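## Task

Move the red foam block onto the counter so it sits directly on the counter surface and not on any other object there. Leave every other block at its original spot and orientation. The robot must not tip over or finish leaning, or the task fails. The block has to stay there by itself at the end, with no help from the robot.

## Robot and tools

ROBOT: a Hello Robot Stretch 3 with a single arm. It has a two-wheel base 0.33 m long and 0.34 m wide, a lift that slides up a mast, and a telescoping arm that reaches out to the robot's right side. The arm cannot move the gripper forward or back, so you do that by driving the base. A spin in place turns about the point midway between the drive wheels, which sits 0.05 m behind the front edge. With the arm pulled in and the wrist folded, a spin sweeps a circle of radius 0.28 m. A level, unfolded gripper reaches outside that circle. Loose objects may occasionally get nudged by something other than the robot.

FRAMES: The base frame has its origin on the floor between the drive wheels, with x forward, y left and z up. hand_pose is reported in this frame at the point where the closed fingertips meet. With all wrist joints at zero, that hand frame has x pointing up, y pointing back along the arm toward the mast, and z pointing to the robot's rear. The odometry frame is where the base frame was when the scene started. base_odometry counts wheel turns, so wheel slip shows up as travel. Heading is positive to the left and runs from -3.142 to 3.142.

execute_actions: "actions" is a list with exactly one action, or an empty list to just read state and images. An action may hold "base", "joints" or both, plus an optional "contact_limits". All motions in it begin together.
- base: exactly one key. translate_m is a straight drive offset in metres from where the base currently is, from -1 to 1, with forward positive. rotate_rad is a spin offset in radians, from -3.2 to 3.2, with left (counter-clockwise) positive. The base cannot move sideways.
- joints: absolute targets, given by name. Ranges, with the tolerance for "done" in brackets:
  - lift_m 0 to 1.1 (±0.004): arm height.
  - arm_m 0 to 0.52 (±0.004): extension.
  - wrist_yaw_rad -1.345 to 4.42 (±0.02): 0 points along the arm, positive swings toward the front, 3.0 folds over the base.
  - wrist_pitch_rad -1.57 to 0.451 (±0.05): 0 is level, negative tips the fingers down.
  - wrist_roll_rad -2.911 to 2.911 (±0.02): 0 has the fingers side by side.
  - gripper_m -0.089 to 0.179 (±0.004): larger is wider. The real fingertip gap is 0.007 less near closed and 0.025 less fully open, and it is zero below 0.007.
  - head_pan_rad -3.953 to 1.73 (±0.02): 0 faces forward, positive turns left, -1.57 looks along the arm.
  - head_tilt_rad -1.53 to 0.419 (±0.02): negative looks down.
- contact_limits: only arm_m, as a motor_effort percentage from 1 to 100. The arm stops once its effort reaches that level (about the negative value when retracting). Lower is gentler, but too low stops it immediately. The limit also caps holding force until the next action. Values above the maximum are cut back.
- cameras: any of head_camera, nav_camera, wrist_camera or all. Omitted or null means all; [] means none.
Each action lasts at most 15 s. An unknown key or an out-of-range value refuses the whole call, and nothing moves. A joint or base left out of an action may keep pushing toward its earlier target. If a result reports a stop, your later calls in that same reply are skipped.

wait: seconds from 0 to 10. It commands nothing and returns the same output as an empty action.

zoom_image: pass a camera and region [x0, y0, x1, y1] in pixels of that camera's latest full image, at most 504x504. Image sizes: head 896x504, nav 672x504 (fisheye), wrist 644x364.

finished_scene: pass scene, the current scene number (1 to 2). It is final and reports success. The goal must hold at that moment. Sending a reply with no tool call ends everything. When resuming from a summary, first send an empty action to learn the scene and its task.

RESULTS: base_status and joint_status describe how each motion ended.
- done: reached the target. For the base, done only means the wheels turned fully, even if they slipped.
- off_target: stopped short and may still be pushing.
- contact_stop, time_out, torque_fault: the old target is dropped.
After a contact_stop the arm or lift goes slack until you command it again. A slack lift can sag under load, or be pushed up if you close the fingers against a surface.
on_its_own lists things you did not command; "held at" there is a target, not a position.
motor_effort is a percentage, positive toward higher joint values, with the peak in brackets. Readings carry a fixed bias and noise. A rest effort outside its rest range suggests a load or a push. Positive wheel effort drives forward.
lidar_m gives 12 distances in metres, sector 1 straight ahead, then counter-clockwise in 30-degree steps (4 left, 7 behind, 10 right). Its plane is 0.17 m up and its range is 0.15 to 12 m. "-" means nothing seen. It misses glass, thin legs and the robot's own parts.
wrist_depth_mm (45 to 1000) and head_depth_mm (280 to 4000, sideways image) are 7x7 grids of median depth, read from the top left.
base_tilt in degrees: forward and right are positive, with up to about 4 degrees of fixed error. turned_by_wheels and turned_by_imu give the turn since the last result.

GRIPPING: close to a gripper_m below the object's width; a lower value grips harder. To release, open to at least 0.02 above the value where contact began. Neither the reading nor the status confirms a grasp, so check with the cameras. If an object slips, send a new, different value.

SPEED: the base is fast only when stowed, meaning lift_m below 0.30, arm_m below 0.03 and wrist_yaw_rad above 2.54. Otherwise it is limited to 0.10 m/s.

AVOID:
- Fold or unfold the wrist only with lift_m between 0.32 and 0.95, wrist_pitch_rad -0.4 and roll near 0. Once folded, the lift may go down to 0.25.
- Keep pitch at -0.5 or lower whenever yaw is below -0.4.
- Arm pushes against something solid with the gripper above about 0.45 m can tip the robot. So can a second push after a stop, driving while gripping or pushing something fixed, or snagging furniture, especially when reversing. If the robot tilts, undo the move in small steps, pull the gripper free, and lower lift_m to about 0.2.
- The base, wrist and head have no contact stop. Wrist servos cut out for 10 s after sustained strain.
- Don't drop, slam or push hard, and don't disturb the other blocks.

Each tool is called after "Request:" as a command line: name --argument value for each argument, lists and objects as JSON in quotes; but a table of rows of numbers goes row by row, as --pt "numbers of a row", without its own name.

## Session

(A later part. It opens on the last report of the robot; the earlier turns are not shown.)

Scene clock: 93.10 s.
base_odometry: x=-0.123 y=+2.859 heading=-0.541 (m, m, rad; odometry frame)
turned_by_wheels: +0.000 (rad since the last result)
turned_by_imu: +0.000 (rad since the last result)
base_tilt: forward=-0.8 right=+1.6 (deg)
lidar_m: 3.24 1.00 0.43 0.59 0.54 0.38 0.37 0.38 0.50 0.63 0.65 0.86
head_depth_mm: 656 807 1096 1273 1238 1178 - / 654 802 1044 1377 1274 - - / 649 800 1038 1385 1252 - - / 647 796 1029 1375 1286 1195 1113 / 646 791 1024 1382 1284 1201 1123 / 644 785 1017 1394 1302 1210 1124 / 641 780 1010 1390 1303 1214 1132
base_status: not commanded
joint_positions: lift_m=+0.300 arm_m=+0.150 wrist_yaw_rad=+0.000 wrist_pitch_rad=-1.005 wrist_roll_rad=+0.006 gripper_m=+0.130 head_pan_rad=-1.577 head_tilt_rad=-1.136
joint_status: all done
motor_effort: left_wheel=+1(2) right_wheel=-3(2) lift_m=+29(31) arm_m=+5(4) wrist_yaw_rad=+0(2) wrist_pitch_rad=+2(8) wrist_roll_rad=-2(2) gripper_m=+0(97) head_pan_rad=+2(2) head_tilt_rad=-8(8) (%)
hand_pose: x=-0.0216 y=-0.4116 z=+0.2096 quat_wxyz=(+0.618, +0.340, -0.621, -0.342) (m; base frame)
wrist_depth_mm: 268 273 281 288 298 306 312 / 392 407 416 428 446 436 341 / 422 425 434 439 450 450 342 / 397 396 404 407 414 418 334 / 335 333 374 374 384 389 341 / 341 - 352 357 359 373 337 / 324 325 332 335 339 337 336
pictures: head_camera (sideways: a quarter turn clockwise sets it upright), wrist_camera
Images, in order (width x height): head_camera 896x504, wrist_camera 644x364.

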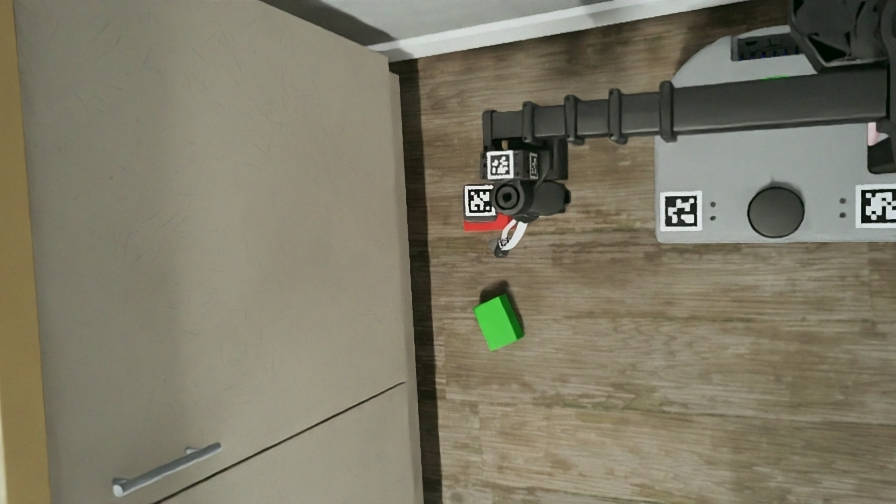

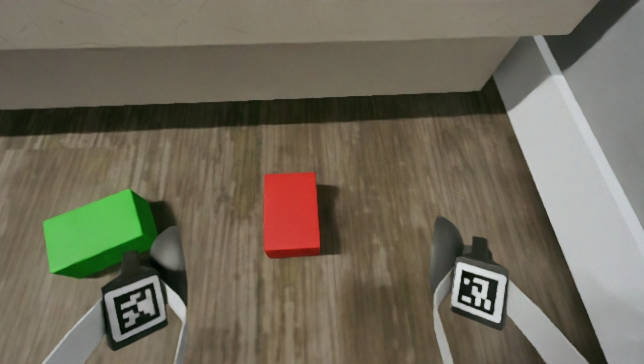

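Request:
execute_actions --actions '[{"base":{"translate_m":0.015},"joints":{"arm_m":0.225,"lift_m":0.19}}]' --cameras '["head_camera","wrist_camera"]'

Scene clock: 102.63 s.
base_odometry: x=-0.110 y=+2.852 heading=-0.541 (m, m, rad; odometry frame)
turned_by_wheels: +0.000 (rad since the last result)
turned_by_imu: +0.000 (rad since the last result)
base_tilt: forward=-1.0 right=+1.6 (deg)
lidar_m: 3.24 1.00 0.43 0.54 0.56 0.40 0.38 0.39 0.52 0.63 0.65 0.86
head_depth_mm: 657 807 1053 1311 1253 1191 - / 653 804 1041 1376 1273 - - / 651 798 1033 1396 1270 - - / 646 795 1027 1374 1287 1200 1118 / 645 789 1020 1380 1289 1204 1120 / 641 785 1013 1385 1296 1206 1128 / 639 780 1006 1387 1305 1210 1131
base_status: done
joint_positions: lift_m=+0.190 arm_m=+0.225 wrist_yaw_rad=+0.000 wrist_pitch_rad=-1.006 wrist_roll_rad=+0.006 gripper_m=+0.130 head_pan_rad=-1.577 head_tilt_rad=-1.136
joint_status: all done
motor_effort: left_wheel=+2(6) right_wheel=-2(3) lift_m=+29(32) arm_m=+4(1) wrist_yaw_rad=+0(0) wrist_pitch_rad=+3(3) wrist_roll_rad=-2(2) gripper_m=+1(0) head_pan_rad=+2(3) head_tilt_rad=-7(8) (%)
hand_pose: x=-0.0216 y=-0.4865 z=+0.0995 quat_wxyz=(+0.618, +0.340, -0.621, -0.342) (m; base frame)
wrist_depth_mm: 248 254 260 266 275 285 299 / 295 303 313 322 332 339 337 / 303 304 306 312 318 324 321 / 280 283 285 289 291 297 301 / 249 265 263 227 272 277 279 / 207 - 248 209 254 261 262 / 226 229 234 234 238 239 244
pictures: head_camera (sideways: a quarter turn clockwise sets it upright), wrist_camera
Images, in order (width x height): head_camera 896x504, wrist_camera 644x364.

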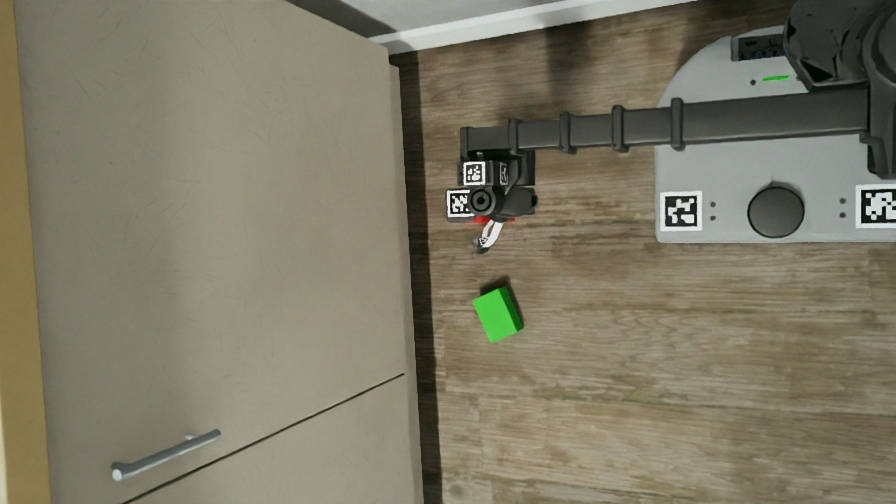

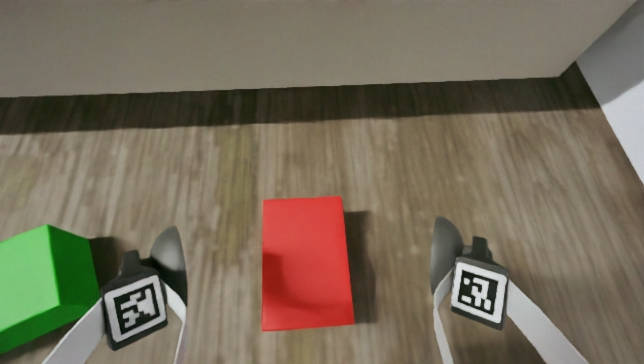

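Request:
execute_actions --actions '[{"joints":{"arm_m":0.235,"lift_m":0.112,"gripper_m":0.115}}]' --cameras '["head_camera","wrist_camera"]'

Scene clock: 111.83 s.
base_odometry: x=-0.110 y=+2.852 heading=-0.541 (m, m, rad; odometry frame)
turned_by_wheels: +0.000 (rad since the last result)
turned_by_imu: -0.001 (rad since the last result)
base_tilt: forward=-1.0 right=+1.5 (deg)
lidar_m: 3.25 1.00 0.43 0.54 0.56 0.40 0.38 0.39 0.52 0.63 0.65 0.86
head_depth_mm: 656 806 1055 1316 1249 1187 - / 654 801 1043 1371 1264 - - / 649 796 1035 1382 1267 - - / 648 795 1029 1377 1280 1198 1118 / 644 791 1022 1382 1292 1199 1126 / 643 786 1015 1390 1296 1206 1126 / 640 781 1008 1383 1308 1211 1135
base_status: not commanded
joint_positions: lift_m=+0.112 arm_m=+0.235 wrist_yaw_rad=+0.000 wrist_pitch_rad=-1.006 wrist_roll_rad=+0.006 gripper_m=+0.115 head_pan_rad=-1.577 head_tilt_rad=-1.136
joint_status: all done
motor_effort: left_wheel=+2(2) right_wheel=-3(2) lift_m=+29(29) arm_m=+3(7) wrist_yaw_rad=-1(1) wrist_pitch_rad=+3(3) wrist_roll_rad=-2(1) gripper_m=+0(68) head_pan_rad=+3(2) head_tilt_rad=-8(7) (%)
hand_pose: x=-0.0216 y=-0.4964 z=+0.0215 quat_wxyz=(+0.618, +0.340, -0.621, -0.342) (m; base frame)
wrist_depth_mm: 239 243 249 254 259 263 270 / 230 235 237 239 245 247 251 / 213 214 217 220 223 226 231 / 196 200 198 155 207 209 212 / 183 186 182 144 194 194 197 / 173 175 137 135 179 184 183 / 164 161 160 127 168 169 172
pictures: head_camera (sideways: a quarter turn clockwise sets it upright), wrist_camera
Images, in order (width x height): head_camera 896x504, wrist_camera 644x364.

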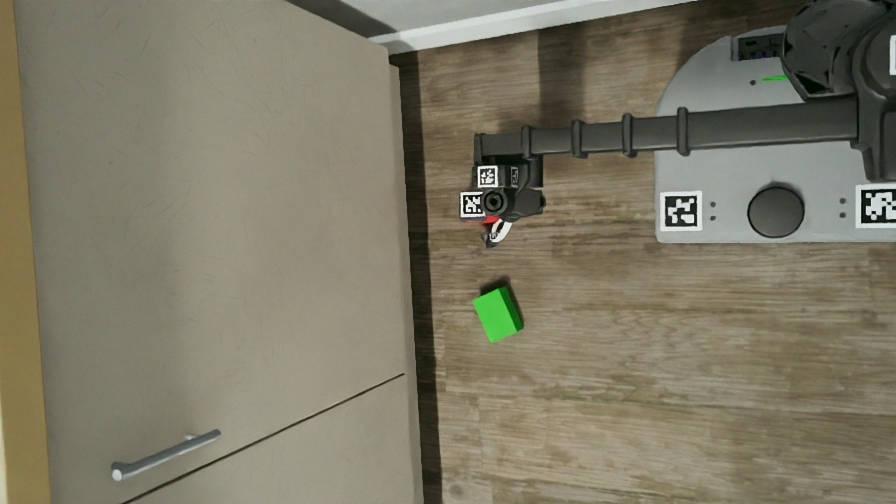

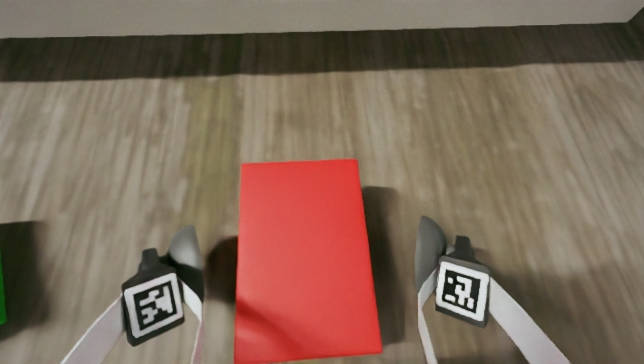

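Request:
execute_actions --actions '[{"joints":{"lift_m":0.097,"gripper_m":0.095}}]' --cameras '["wrist_camera"]'

Request:
execute_actions --actions '[{"joints":{"gripper_m":0.03}}]' --cameras '["wrist_camera"]'

Scene clock: 116.40 s.
base_odometry: x=-0.110 y=+2.852 heading=-0.541 (m, m, rad; odometry frame)
turned_by_wheels: +0.000 (rad since the last result)
turned_by_imu: -0.001 (rad since the last result)
base_tilt: forward=-1.0 right=+1.7 (deg)
lidar_m: 3.24 0.99 0.43 0.54 0.56 0.40 0.38 0.39 0.52 0.63 0.65 0.86
head_depth_mm: 655 807 1054 1315 1249 1191 - / 653 802 1041 1376 1269 - - / 652 800 1035 1380 1267 - - / 646 793 1034 1372 1287 1198 1117 / 645 791 1018 1380 1290 1199 1123 / 641 786 1016 1394 1304 1207 1128 / 640 780 1007 1382 1307 1213 1136
base_status: not commanded
joint_positions: lift_m=+0.106 arm_m=+0.235 wrist_yaw_rad=+0.003 wrist_pitch_rad=-1.003 wrist_roll_rad=+0.006 gripper_m=+0.095 head_pan_rad=-1.577 head_tilt_rad=-1.136
joint_status: lift_m contact_stop (moved -0.006 of -0.015); the others done
on_its_own: lift_m is slack since a contact_stop, until your next command for it (your +0.097 is given up)
motor_effort: left_wheel=+1(2) right_wheel=-2(3) lift_m=+31(30) arm_m=+4(4) wrist_yaw_rad=-3(3) wrist_pitch_rad=+2(3) wrist_roll_rad=-2(2) gripper_m=-5(84) head_pan_rad=+3(2) head_tilt_rad=-9(8) (%)
hand_pose: x=-0.0212 y=-0.4970 z=+0.0155 quat_wxyz=(+0.619, +0.340, -0.621, -0.340) (m; base frame)
wrist_depth_mm: 236 239 242 247 254 258 262 / 225 227 231 232 238 242 246 / 207 209 211 215 218 220 224 / 193 193 190 150 201 202 205 / 179 180 141 138 189 189 190 / 168 169 132 130 169 177 178 / 158 157 156 122 163 165 167
pictures: wrist_camera
Images, in order (width x height): wrist_camera 644x364.

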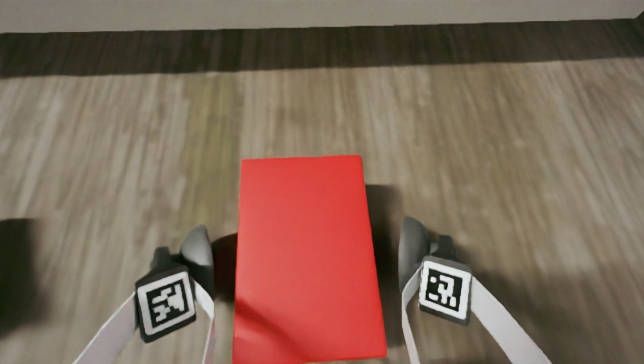

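not run: a stop came earlier in this reply.

Request:
execute_actions --actions '[{"joints":{"lift_m":0.116}}]' --cameras '[]'

Request:
execute_actions --actions '[{"joints":{"gripper_m":0.03}}]' --cameras '["wrist_camera"]'

Scene clock: 119.13 s.
base_odometry: x=-0.110 y=+2.852 heading=-0.541 (m, m, rad; odometry frame)
turned_by_wheels: +0.000 (rad since the last result)
turned_by_imu: +0.000 (rad since the last result)
base_tilt: forward=-1.1 right=+1.5 (deg)
lidar_m: 3.26 0.99 0.43 0.54 0.56 0.40 0.38 0.39 0.52 0.63 0.64 0.86
head_depth_mm: 656 807 1049 1314 1247 1186 - / 652 802 1046 1371 1271 - - / 650 799 1035 1385 1262 - - / 648 794 1028 1375 1280 1192 1116 / 643 789 1021 1381 1287 1201 1119 / 643 787 1015 1396 1302 1204 1126 / 639 780 1008 1391 1302 1212 1130
base_status: not commanded
joint_positions: lift_m=+0.116 arm_m=+0.235 wrist_yaw_rad=+0.002 wrist_pitch_rad=-1.005 wrist_roll_rad=+0.006 gripper_m=+0.095 head_pan_rad=-1.577 head_tilt_rad=-1.136
joint_status: all done
motor_effort: left_wheel=+1(2) right_wheel=-2(4) lift_m=+36(35) arm_m=+4(4) wrist_yaw_rad=-2(4) wrist_pitch_rad=+2(2) wrist_roll_rad=-2(2) gripper_m=+0(3) head_pan_rad=+2(2) head_tilt_rad=-8(8) (%)
hand_pose: x=-0.0214 y=-0.4967 z=+0.0254 quat_wxyz=(+0.618, +0.340, -0.621, -0.341) (m; base frame)
wrist_depth_mm: 238 242 248 256 261 267 272 / 236 237 242 248 248 252 256 / 218 219 223 225 229 232 234 / 201 203 203 160 212 213 217 / 187 189 151 148 199 198 201 / 176 177 139 138 182 187 188 / 165 165 164 131 170 174 175
pictures: none
No camera images: the call's "cameras" was empty. Leave "cameras" out to get every camera's image.

Scene clock: 120.27 s.
base_odometry: x=-0.110 y=+2.852 heading=-0.541 (m, m, rad; odometry frame)
turned_by_wheels: +0.000 (rad since the last result)
turned_by_imu: +0.000 (rad since the last result)
base_tilt: forward=-0.8 right=+1.7 (deg)
lidar_m: 3.25 0.99 0.43 0.54 0.56 0.40 0.38 0.39 0.52 0.63 0.65 0.86
head_depth_mm: 656 808 1054 1311 1246 1185 - / 653 801 1043 1372 1270 - - / 651 796 1035 1382 1267 - - / 646 795 1028 1375 1291 1196 1121 / 644 790 1021 1380 1294 1194 1121 / 641 786 1015 1388 1296 1208 1126 / 641 779 1008 1377 1303 1213 1133
base_status: not commanded
joint_positions: lift_m=+0.116 arm_m=+0.235 wrist_yaw_rad=+0.002 wrist_pitch_rad=-1.006 wrist_roll_rad=+0.006 gripper_m=+0.031 head_pan_rad=-1.577 head_tilt_rad=-1.136
joint_status: all done
motor_effort: left_wheel=+2(1) right_wheel=-2(2) lift_m=+35(35) arm_m=+3(4) wrist_yaw_rad=-1(1) wrist_pitch_rad=+3(3) wrist_roll_rad=-2(2) gripper_m=-16(99) head_pan_rad=+3(2) head_tilt_rad=-8(8) (%)
hand_pose: x=-0.0214 y=-0.4964 z=+0.0253 quat_wxyz=(+0.618, +0.340, -0.621, -0.342) (m; base frame)
wrist_depth_mm: 240 244 249 256 262 267 271 / 236 237 242 243 249 252 256 / 217 220 222 225 229 232 234 / 201 204 202 157 212 213 217 / 188 189 189 146 198 199 200 / 176 177 134 136 184 185 187 / 166 166 130 128 170 174 175
pictures: wrist_camera
Images, in order (width x height): wrist_camera 644x364.

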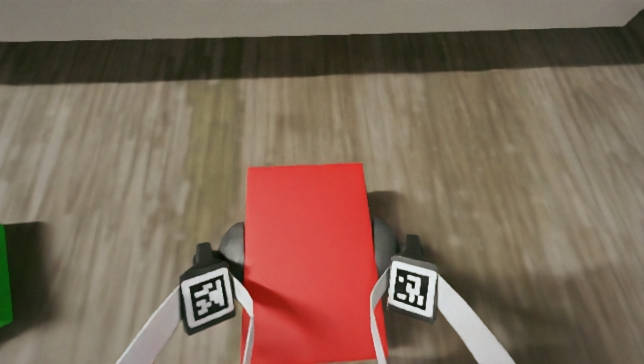

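Request:
execute_actions --actions '[{"joints":{"lift_m":1.09,"gripper_m":0.02,"head_tilt_rad":-0.6}}]'

Scene clock: 132.53 s.
base_odometry: x=-0.110 y=+2.852 heading=-0.541 (m, m, rad; odometry frame)
turned_by_wheels: +0.000 (rad since the last result)
turned_by_imu: -0.002 (rad since the last result)
base_tilt: forward=-1.1 right=+1.8 (deg)
lidar_m: 3.24 0.99 0.43 0.54 0.56 0.40 0.38 0.39 0.52 0.63 0.65 0.86
head_depth_mm: - 1134 860 721 833 990 1185 / - 1141 847 729 833 990 1208 / - - - 506 834 984 1191 / 3530 3485 883 732 830 983 1199 / 3515 3804 895 733 828 979 1207 / 3421 3758 908 721 825 978 1210 / 3424 3688 913 727 827 973 1213
base_status: not commanded
joint_positions: lift_m=+1.090 arm_m=+0.235 wrist_yaw_rad=+0.001 wrist_pitch_rad=-1.007 wrist_roll_rad=+0.006 gripper_m=+0.021 head_pan_rad=-1.577 head_tilt_rad=-0.606
joint_status: all done
motor_effort: left_wheel=+1(1) right_wheel=-2(2) lift_m=+35(37) arm_m=+4(4) wrist_yaw_rad=-2(2) wrist_pitch_rad=+4(4) wrist_roll_rad=-2(2) gripper_m=-19(70) head_pan_rad=+2(2) head_tilt_rad=+3(36) (%)
hand_pose: x=-0.0214 y=-0.4962 z=+0.9991 quat_wxyz=(+0.618, +0.341, -0.620, -0.342) (m; base frame)
wrist_depth_mm: 342 348 352 355 362 372 351 / 311 318 323 325 333 337 335 / 287 293 297 299 306 311 327 / 299 358 306 156 432 458 361 / 506 546 476 145 651 521 365 / - - 134 135 - 533 367 / - - 129 127 906 508 372
pictures: head_camera (sideways: a quarter turn clockwise sets it upright), nav_camera (sideways: a quarter turn counterclockwise sets it upright), wrist_camera
Images, in order (width x height): head_camera 896x504, nav_camera 672x504, wrist_camera 644x364.

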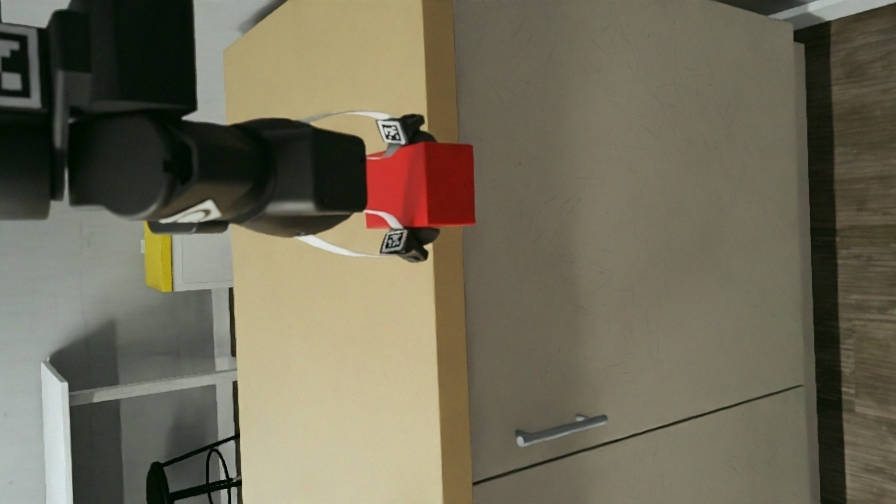

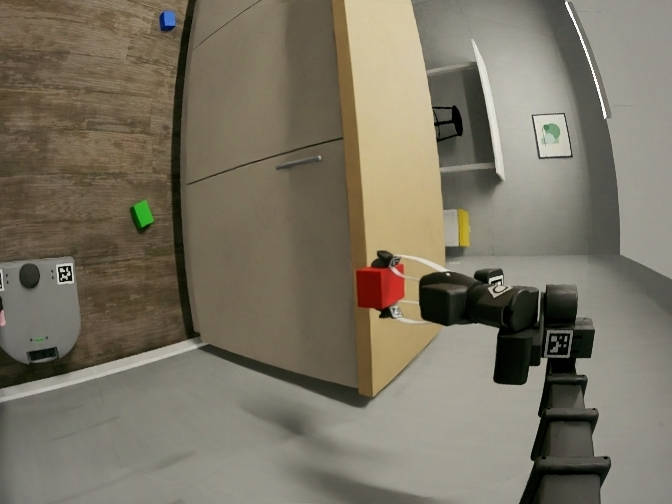

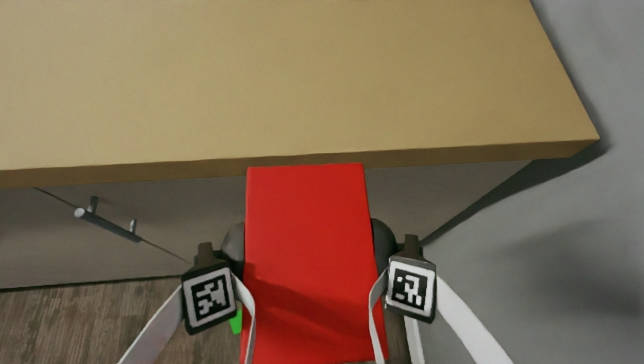

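Request:
execute_actions --actions '[{"joints":{"lift_m":1.06,"arm_m":0.47}}]' --cameras '["head_camera","wrist_camera"]'

Scene clock: 139.80 s.
base_odometry: x=-0.110 y=+2.852 heading=-0.541 (m, m, rad; odometry frame)
turned_by_wheels: +0.000 (rad since the last result)
turned_by_imu: -0.001 (rad since the last result)
base_tilt: forward=-1.0 right=+1.6 (deg)
lidar_m: 3.23 0.99 0.43 0.54 0.56 0.40 0.38 0.39 0.52 0.63 0.65 0.86
head_depth_mm: 1266 1142 860 721 837 987 1189 / - 1628 869 728 831 986 1190 / - - 765 732 832 983 1195 / 3473 3488 847 732 830 981 1196 / 3464 3873 894 718 829 980 1199 / 3411 3700 903 719 827 975 1207 / 3361 3719 915 729 824 974 1213
base_status: not commanded
joint_positions: lift_m=+1.060 arm_m=+0.470 wrist_yaw_rad=+0.000 wrist_pitch_rad=-1.007 wrist_roll_rad=+0.006 gripper_m=+0.021 head_pan_rad=-1.577 head_tilt_rad=-0.606
joint_status: all done
motor_effort: left_wheel=+1(1) right_wheel=-2(3) lift_m=+30(31) arm_m=+4(3) wrist_yaw_rad=+1(2) wrist_pitch_rad=+4(4) wrist_roll_rad=-2(2) gripper_m=-19(20) head_pan_rad=+2(3) head_tilt_rad=+4(3) (%)
hand_pose: x=-0.0216 y=-0.7310 z=+0.9693 quat_wxyz=(+0.618, +0.340, -0.621, -0.343) (m; base frame)
wrist_depth_mm: 301 304 311 313 321 323 328 / 274 279 281 286 292 295 308 / 254 257 261 264 267 273 275 / 236 238 237 156 246 251 254 / 220 222 221 144 233 234 238 / 206 208 134 135 - 217 219 / 194 195 129 127 200 205 206
pictures: head_camera (sideways: a quarter turn clockwise sets it upright), wrist_camera
Images, in order (width x height): head_camera 896x504, wrist_camera 644x364.

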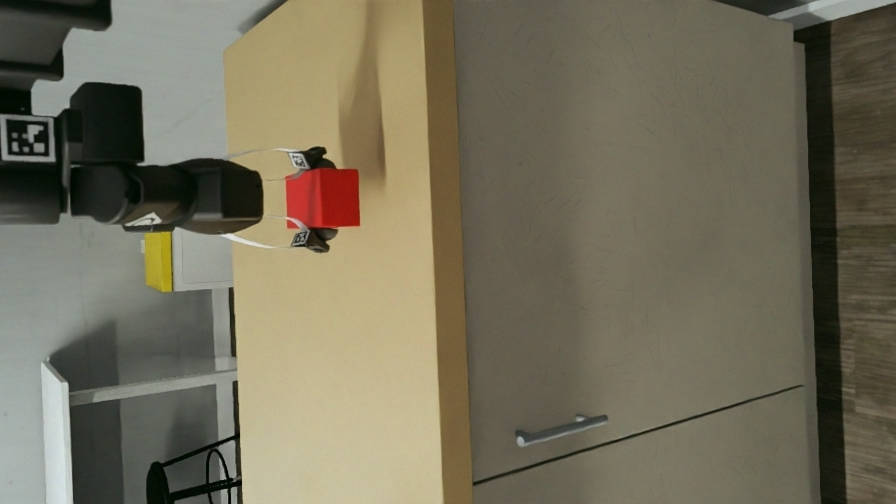

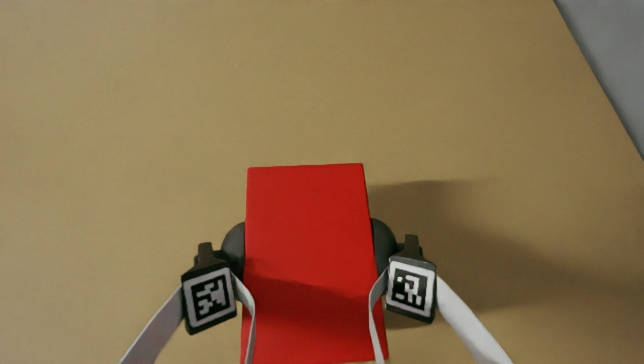

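Request:
execute_actions --actions '[{"joints":{"lift_m":1.027}}]' --cameras '[]'

Request:
execute_actions --actions '[{"joints":{"gripper_m":0.12}}]' --cameras '["head_camera","wrist_camera"]'

Scene clock: 143.90 s.
base_odometry: x=-0.110 y=+2.852 heading=-0.541 (m, m, rad; odometry frame)
turned_by_wheels: +0.000 (rad since the last result)
turned_by_imu: -0.001 (rad since the last result)
base_tilt: forward=-1.1 right=+1.6 (deg)
lidar_m: 3.24 1.00 0.43 0.54 0.56 0.40 0.38 0.39 0.52 0.63 0.65 0.86
head_depth_mm: 1175 1215 862 722 836 988 1190 / - 1495 869 728 833 984 1187 / 3375 - 765 733 831 986 1193 / 3524 3534 885 732 831 985 1196 / 3523 3857 894 719 827 980 1205 / 3398 3727 903 721 826 979 1203 / 3383 3702 912 728 825 975 1212
base_status: not commanded
joint_positions: lift_m=+1.027 arm_m=+0.470 wrist_yaw_rad=+0.000 wrist_pitch_rad=-1.007 wrist_roll_rad=+0.006 gripper_m=+0.021 head_pan_rad=-1.577 head_tilt_rad=-0.606
joint_status: all done
motor_effort: left_wheel=+1(1) right_wheel=-2(2) lift_m=+30(26) arm_m=+4(4) wrist_yaw_rad=+0(1) wrist_pitch_rad=+4(4) wrist_roll_rad=-2(2) gripper_m=-19(20) head_pan_rad=+2(2) head_tilt_rad=+3(3) (%)
hand_pose: x=-0.0216 y=-0.7310 z=+0.9363 quat_wxyz=(+0.618, +0.340, -0.621, -0.343) (m; base frame)
wrist_depth_mm: 257 259 264 269 273 277 285 / 236 239 241 246 250 252 256 / 217 218 222 225 229 233 233 / 200 204 204 156 211 214 217 / 188 190 189 144 198 198 201 / 176 178 134 135 - 185 187 / 166 167 129 127 171 174 176
pictures: none
No camera images: the call's "cameras" was empty. Leave "cameras" out to get every camera's image.

Scene clock: 145.40 s.
base_odometry: x=-0.110 y=+2.852 heading=-0.541 (m, m, rad; odometry frame)
turned_by_wheels: +0.000 (rad since the last result)
turned_by_imu: +0.000 (rad since the last result)
base_tilt: forward=-1.0 right=+1.6 (deg)
lidar_m: 3.23 0.99 0.42 0.54 0.56 0.40 0.38 0.39 0.52 0.63 0.65 0.86
head_depth_mm: 1171 1214 860 722 833 989 1186 / - 1501 872 727 833 989 1188 / 3386 - 778 733 833 988 1190 / 3509 3483 888 731 831 985 1195 / 3529 3782 895 718 829 980 1203 / 3446 3755 903 720 825 976 1208 / 3384 3668 909 726 824 975 1216
base_status: not commanded
joint_positions: lift_m=+1.027 arm_m=+0.470 wrist_yaw_rad=+0.000 wrist_pitch_rad=-1.007 wrist_roll_rad=+0.006 gripper_m=+0.120 head_pan_rad=-1.577 head_tilt_rad=-0.606
joint_status: all done
motor_effort: left_wheel=+1(1) right_wheel=-2(2) lift_m=+29(30) arm_m=+3(3) wrist_yaw_rad=+0(1) wrist_pitch_rad=+4(4) wrist_roll_rad=-2(2) gripper_m=+1(97) head_pan_rad=+2(2) head_tilt_rad=+3(3) (%)
hand_pose: x=-0.0216 y=-0.7310 z=+0.9363 quat_wxyz=(+0.618, +0.340, -0.621, -0.343) (m; base frame)
wrist_depth_mm: 255 261 263 269 272 278 286 / 234 237 241 244 247 252 255 / 217 220 222 225 228 231 234 / 201 203 204 160 211 213 217 / 188 190 188 148 198 199 202 / 176 179 176 139 181 187 188 / 167 165 166 132 171 173 176
pictures: head_camera (sideways: a quarter turn clockwise sets it upright), wrist_camera
Images, in order (width x height): head_camera 896x504, wrist_camera 644x364.

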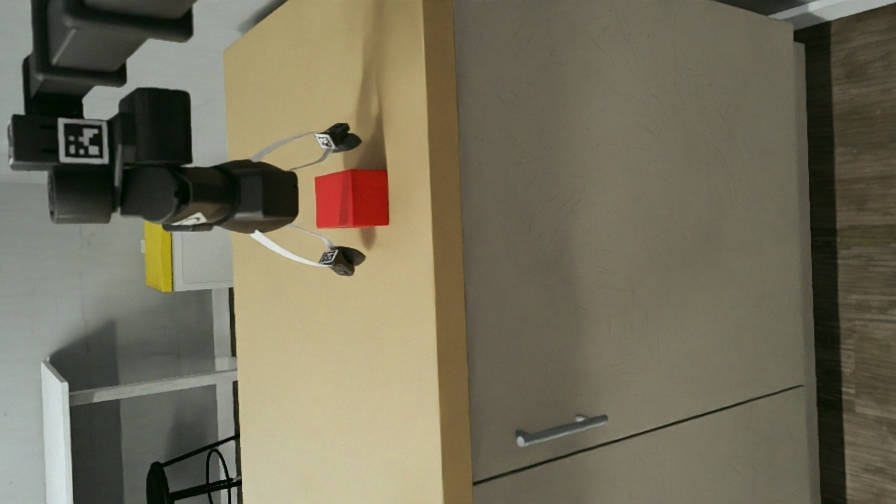

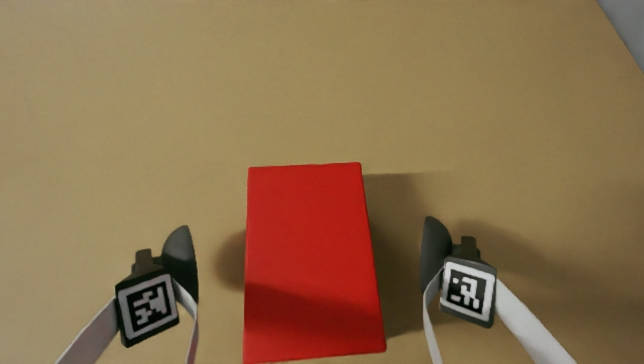

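Placed. Lift clear and check the other blocks.

Request:
execute_actions --actions '[{"joints":{"lift_m":1.09,"arm_m":0.38,"head_pan_rad":-0.9,"head_tilt_rad":-0.8}}]' --cameras '["nav_camera","wrist_camera"]'

Scene clock: 148.83 s.
base_odometry: x=-0.110 y=+2.852 heading=-0.541 (m, m, rad; odometry frame)
turned_by_wheels: +0.000 (rad since the last result)
turned_by_imu: +0.000 (rad since the last result)
base_tilt: forward=-0.9 right=+1.5 (deg)
lidar_m: 3.25 0.99 0.43 0.54 0.56 0.40 0.38 0.39 0.52 0.63 0.65 0.86
head_depth_mm: 1062 784 702 817 973 1223 1145 / 1076 791 769 897 1085 1297 1149 / 1094 800 839 999 1229 1302 1153 / 1111 837 922 1113 1439 1307 1160 / 1124 887 1025 1270 1514 1314 1166 / 1141 942 1146 1469 1524 1327 1171 / 1161 1046 1315 1711 1528 1332 1176
base_status: not commanded
joint_positions: lift_m=+1.090 arm_m=+0.380 wrist_yaw_rad=+0.000 wrist_pitch_rad=-1.007 wrist_roll_rad=+0.006 gripper_m=+0.120 head_pan_rad=-0.907 head_tilt_rad=-0.790
joint_status: all done
motor_effort: left_wheel=+1(1) right_wheel=-2(2) lift_m=+35(38) arm_m=-4(4) wrist_yaw_rad=+0(1) wrist_pitch_rad=+4(4) wrist_roll_rad=-2(2) gripper_m=+0(0) head_pan_rad=+2(32) head_tilt_rad=-5(27) (%)
hand_pose: x=-0.0216 y=-0.6418 z=+0.9991 quat_wxyz=(+0.618, +0.340, -0.621, -0.343) (m; base frame)
wrist_depth_mm: 344 346 353 357 361 367 345 / 312 317 321 325 333 336 337 / 288 291 293 249 301 307 315 / 268 271 272 231 280 286 291 / 248 254 254 256 263 265 266 / 236 237 239 241 243 250 252 / 223 984 - - 961 569 363
pictures: nav_camera (sideways: a quarter turn counterclockwise sets it upright), wrist_camera
Images, in order (width x height): nav_camera 672x504, wrist_camera 644x364.

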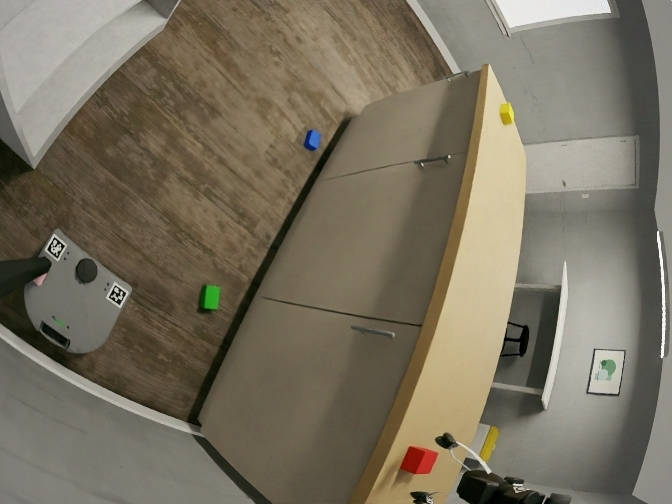

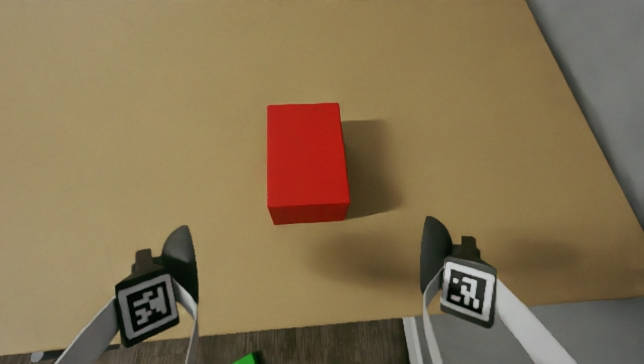

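Request:
finished_scene --scene 1

The scene is finished: the task was done.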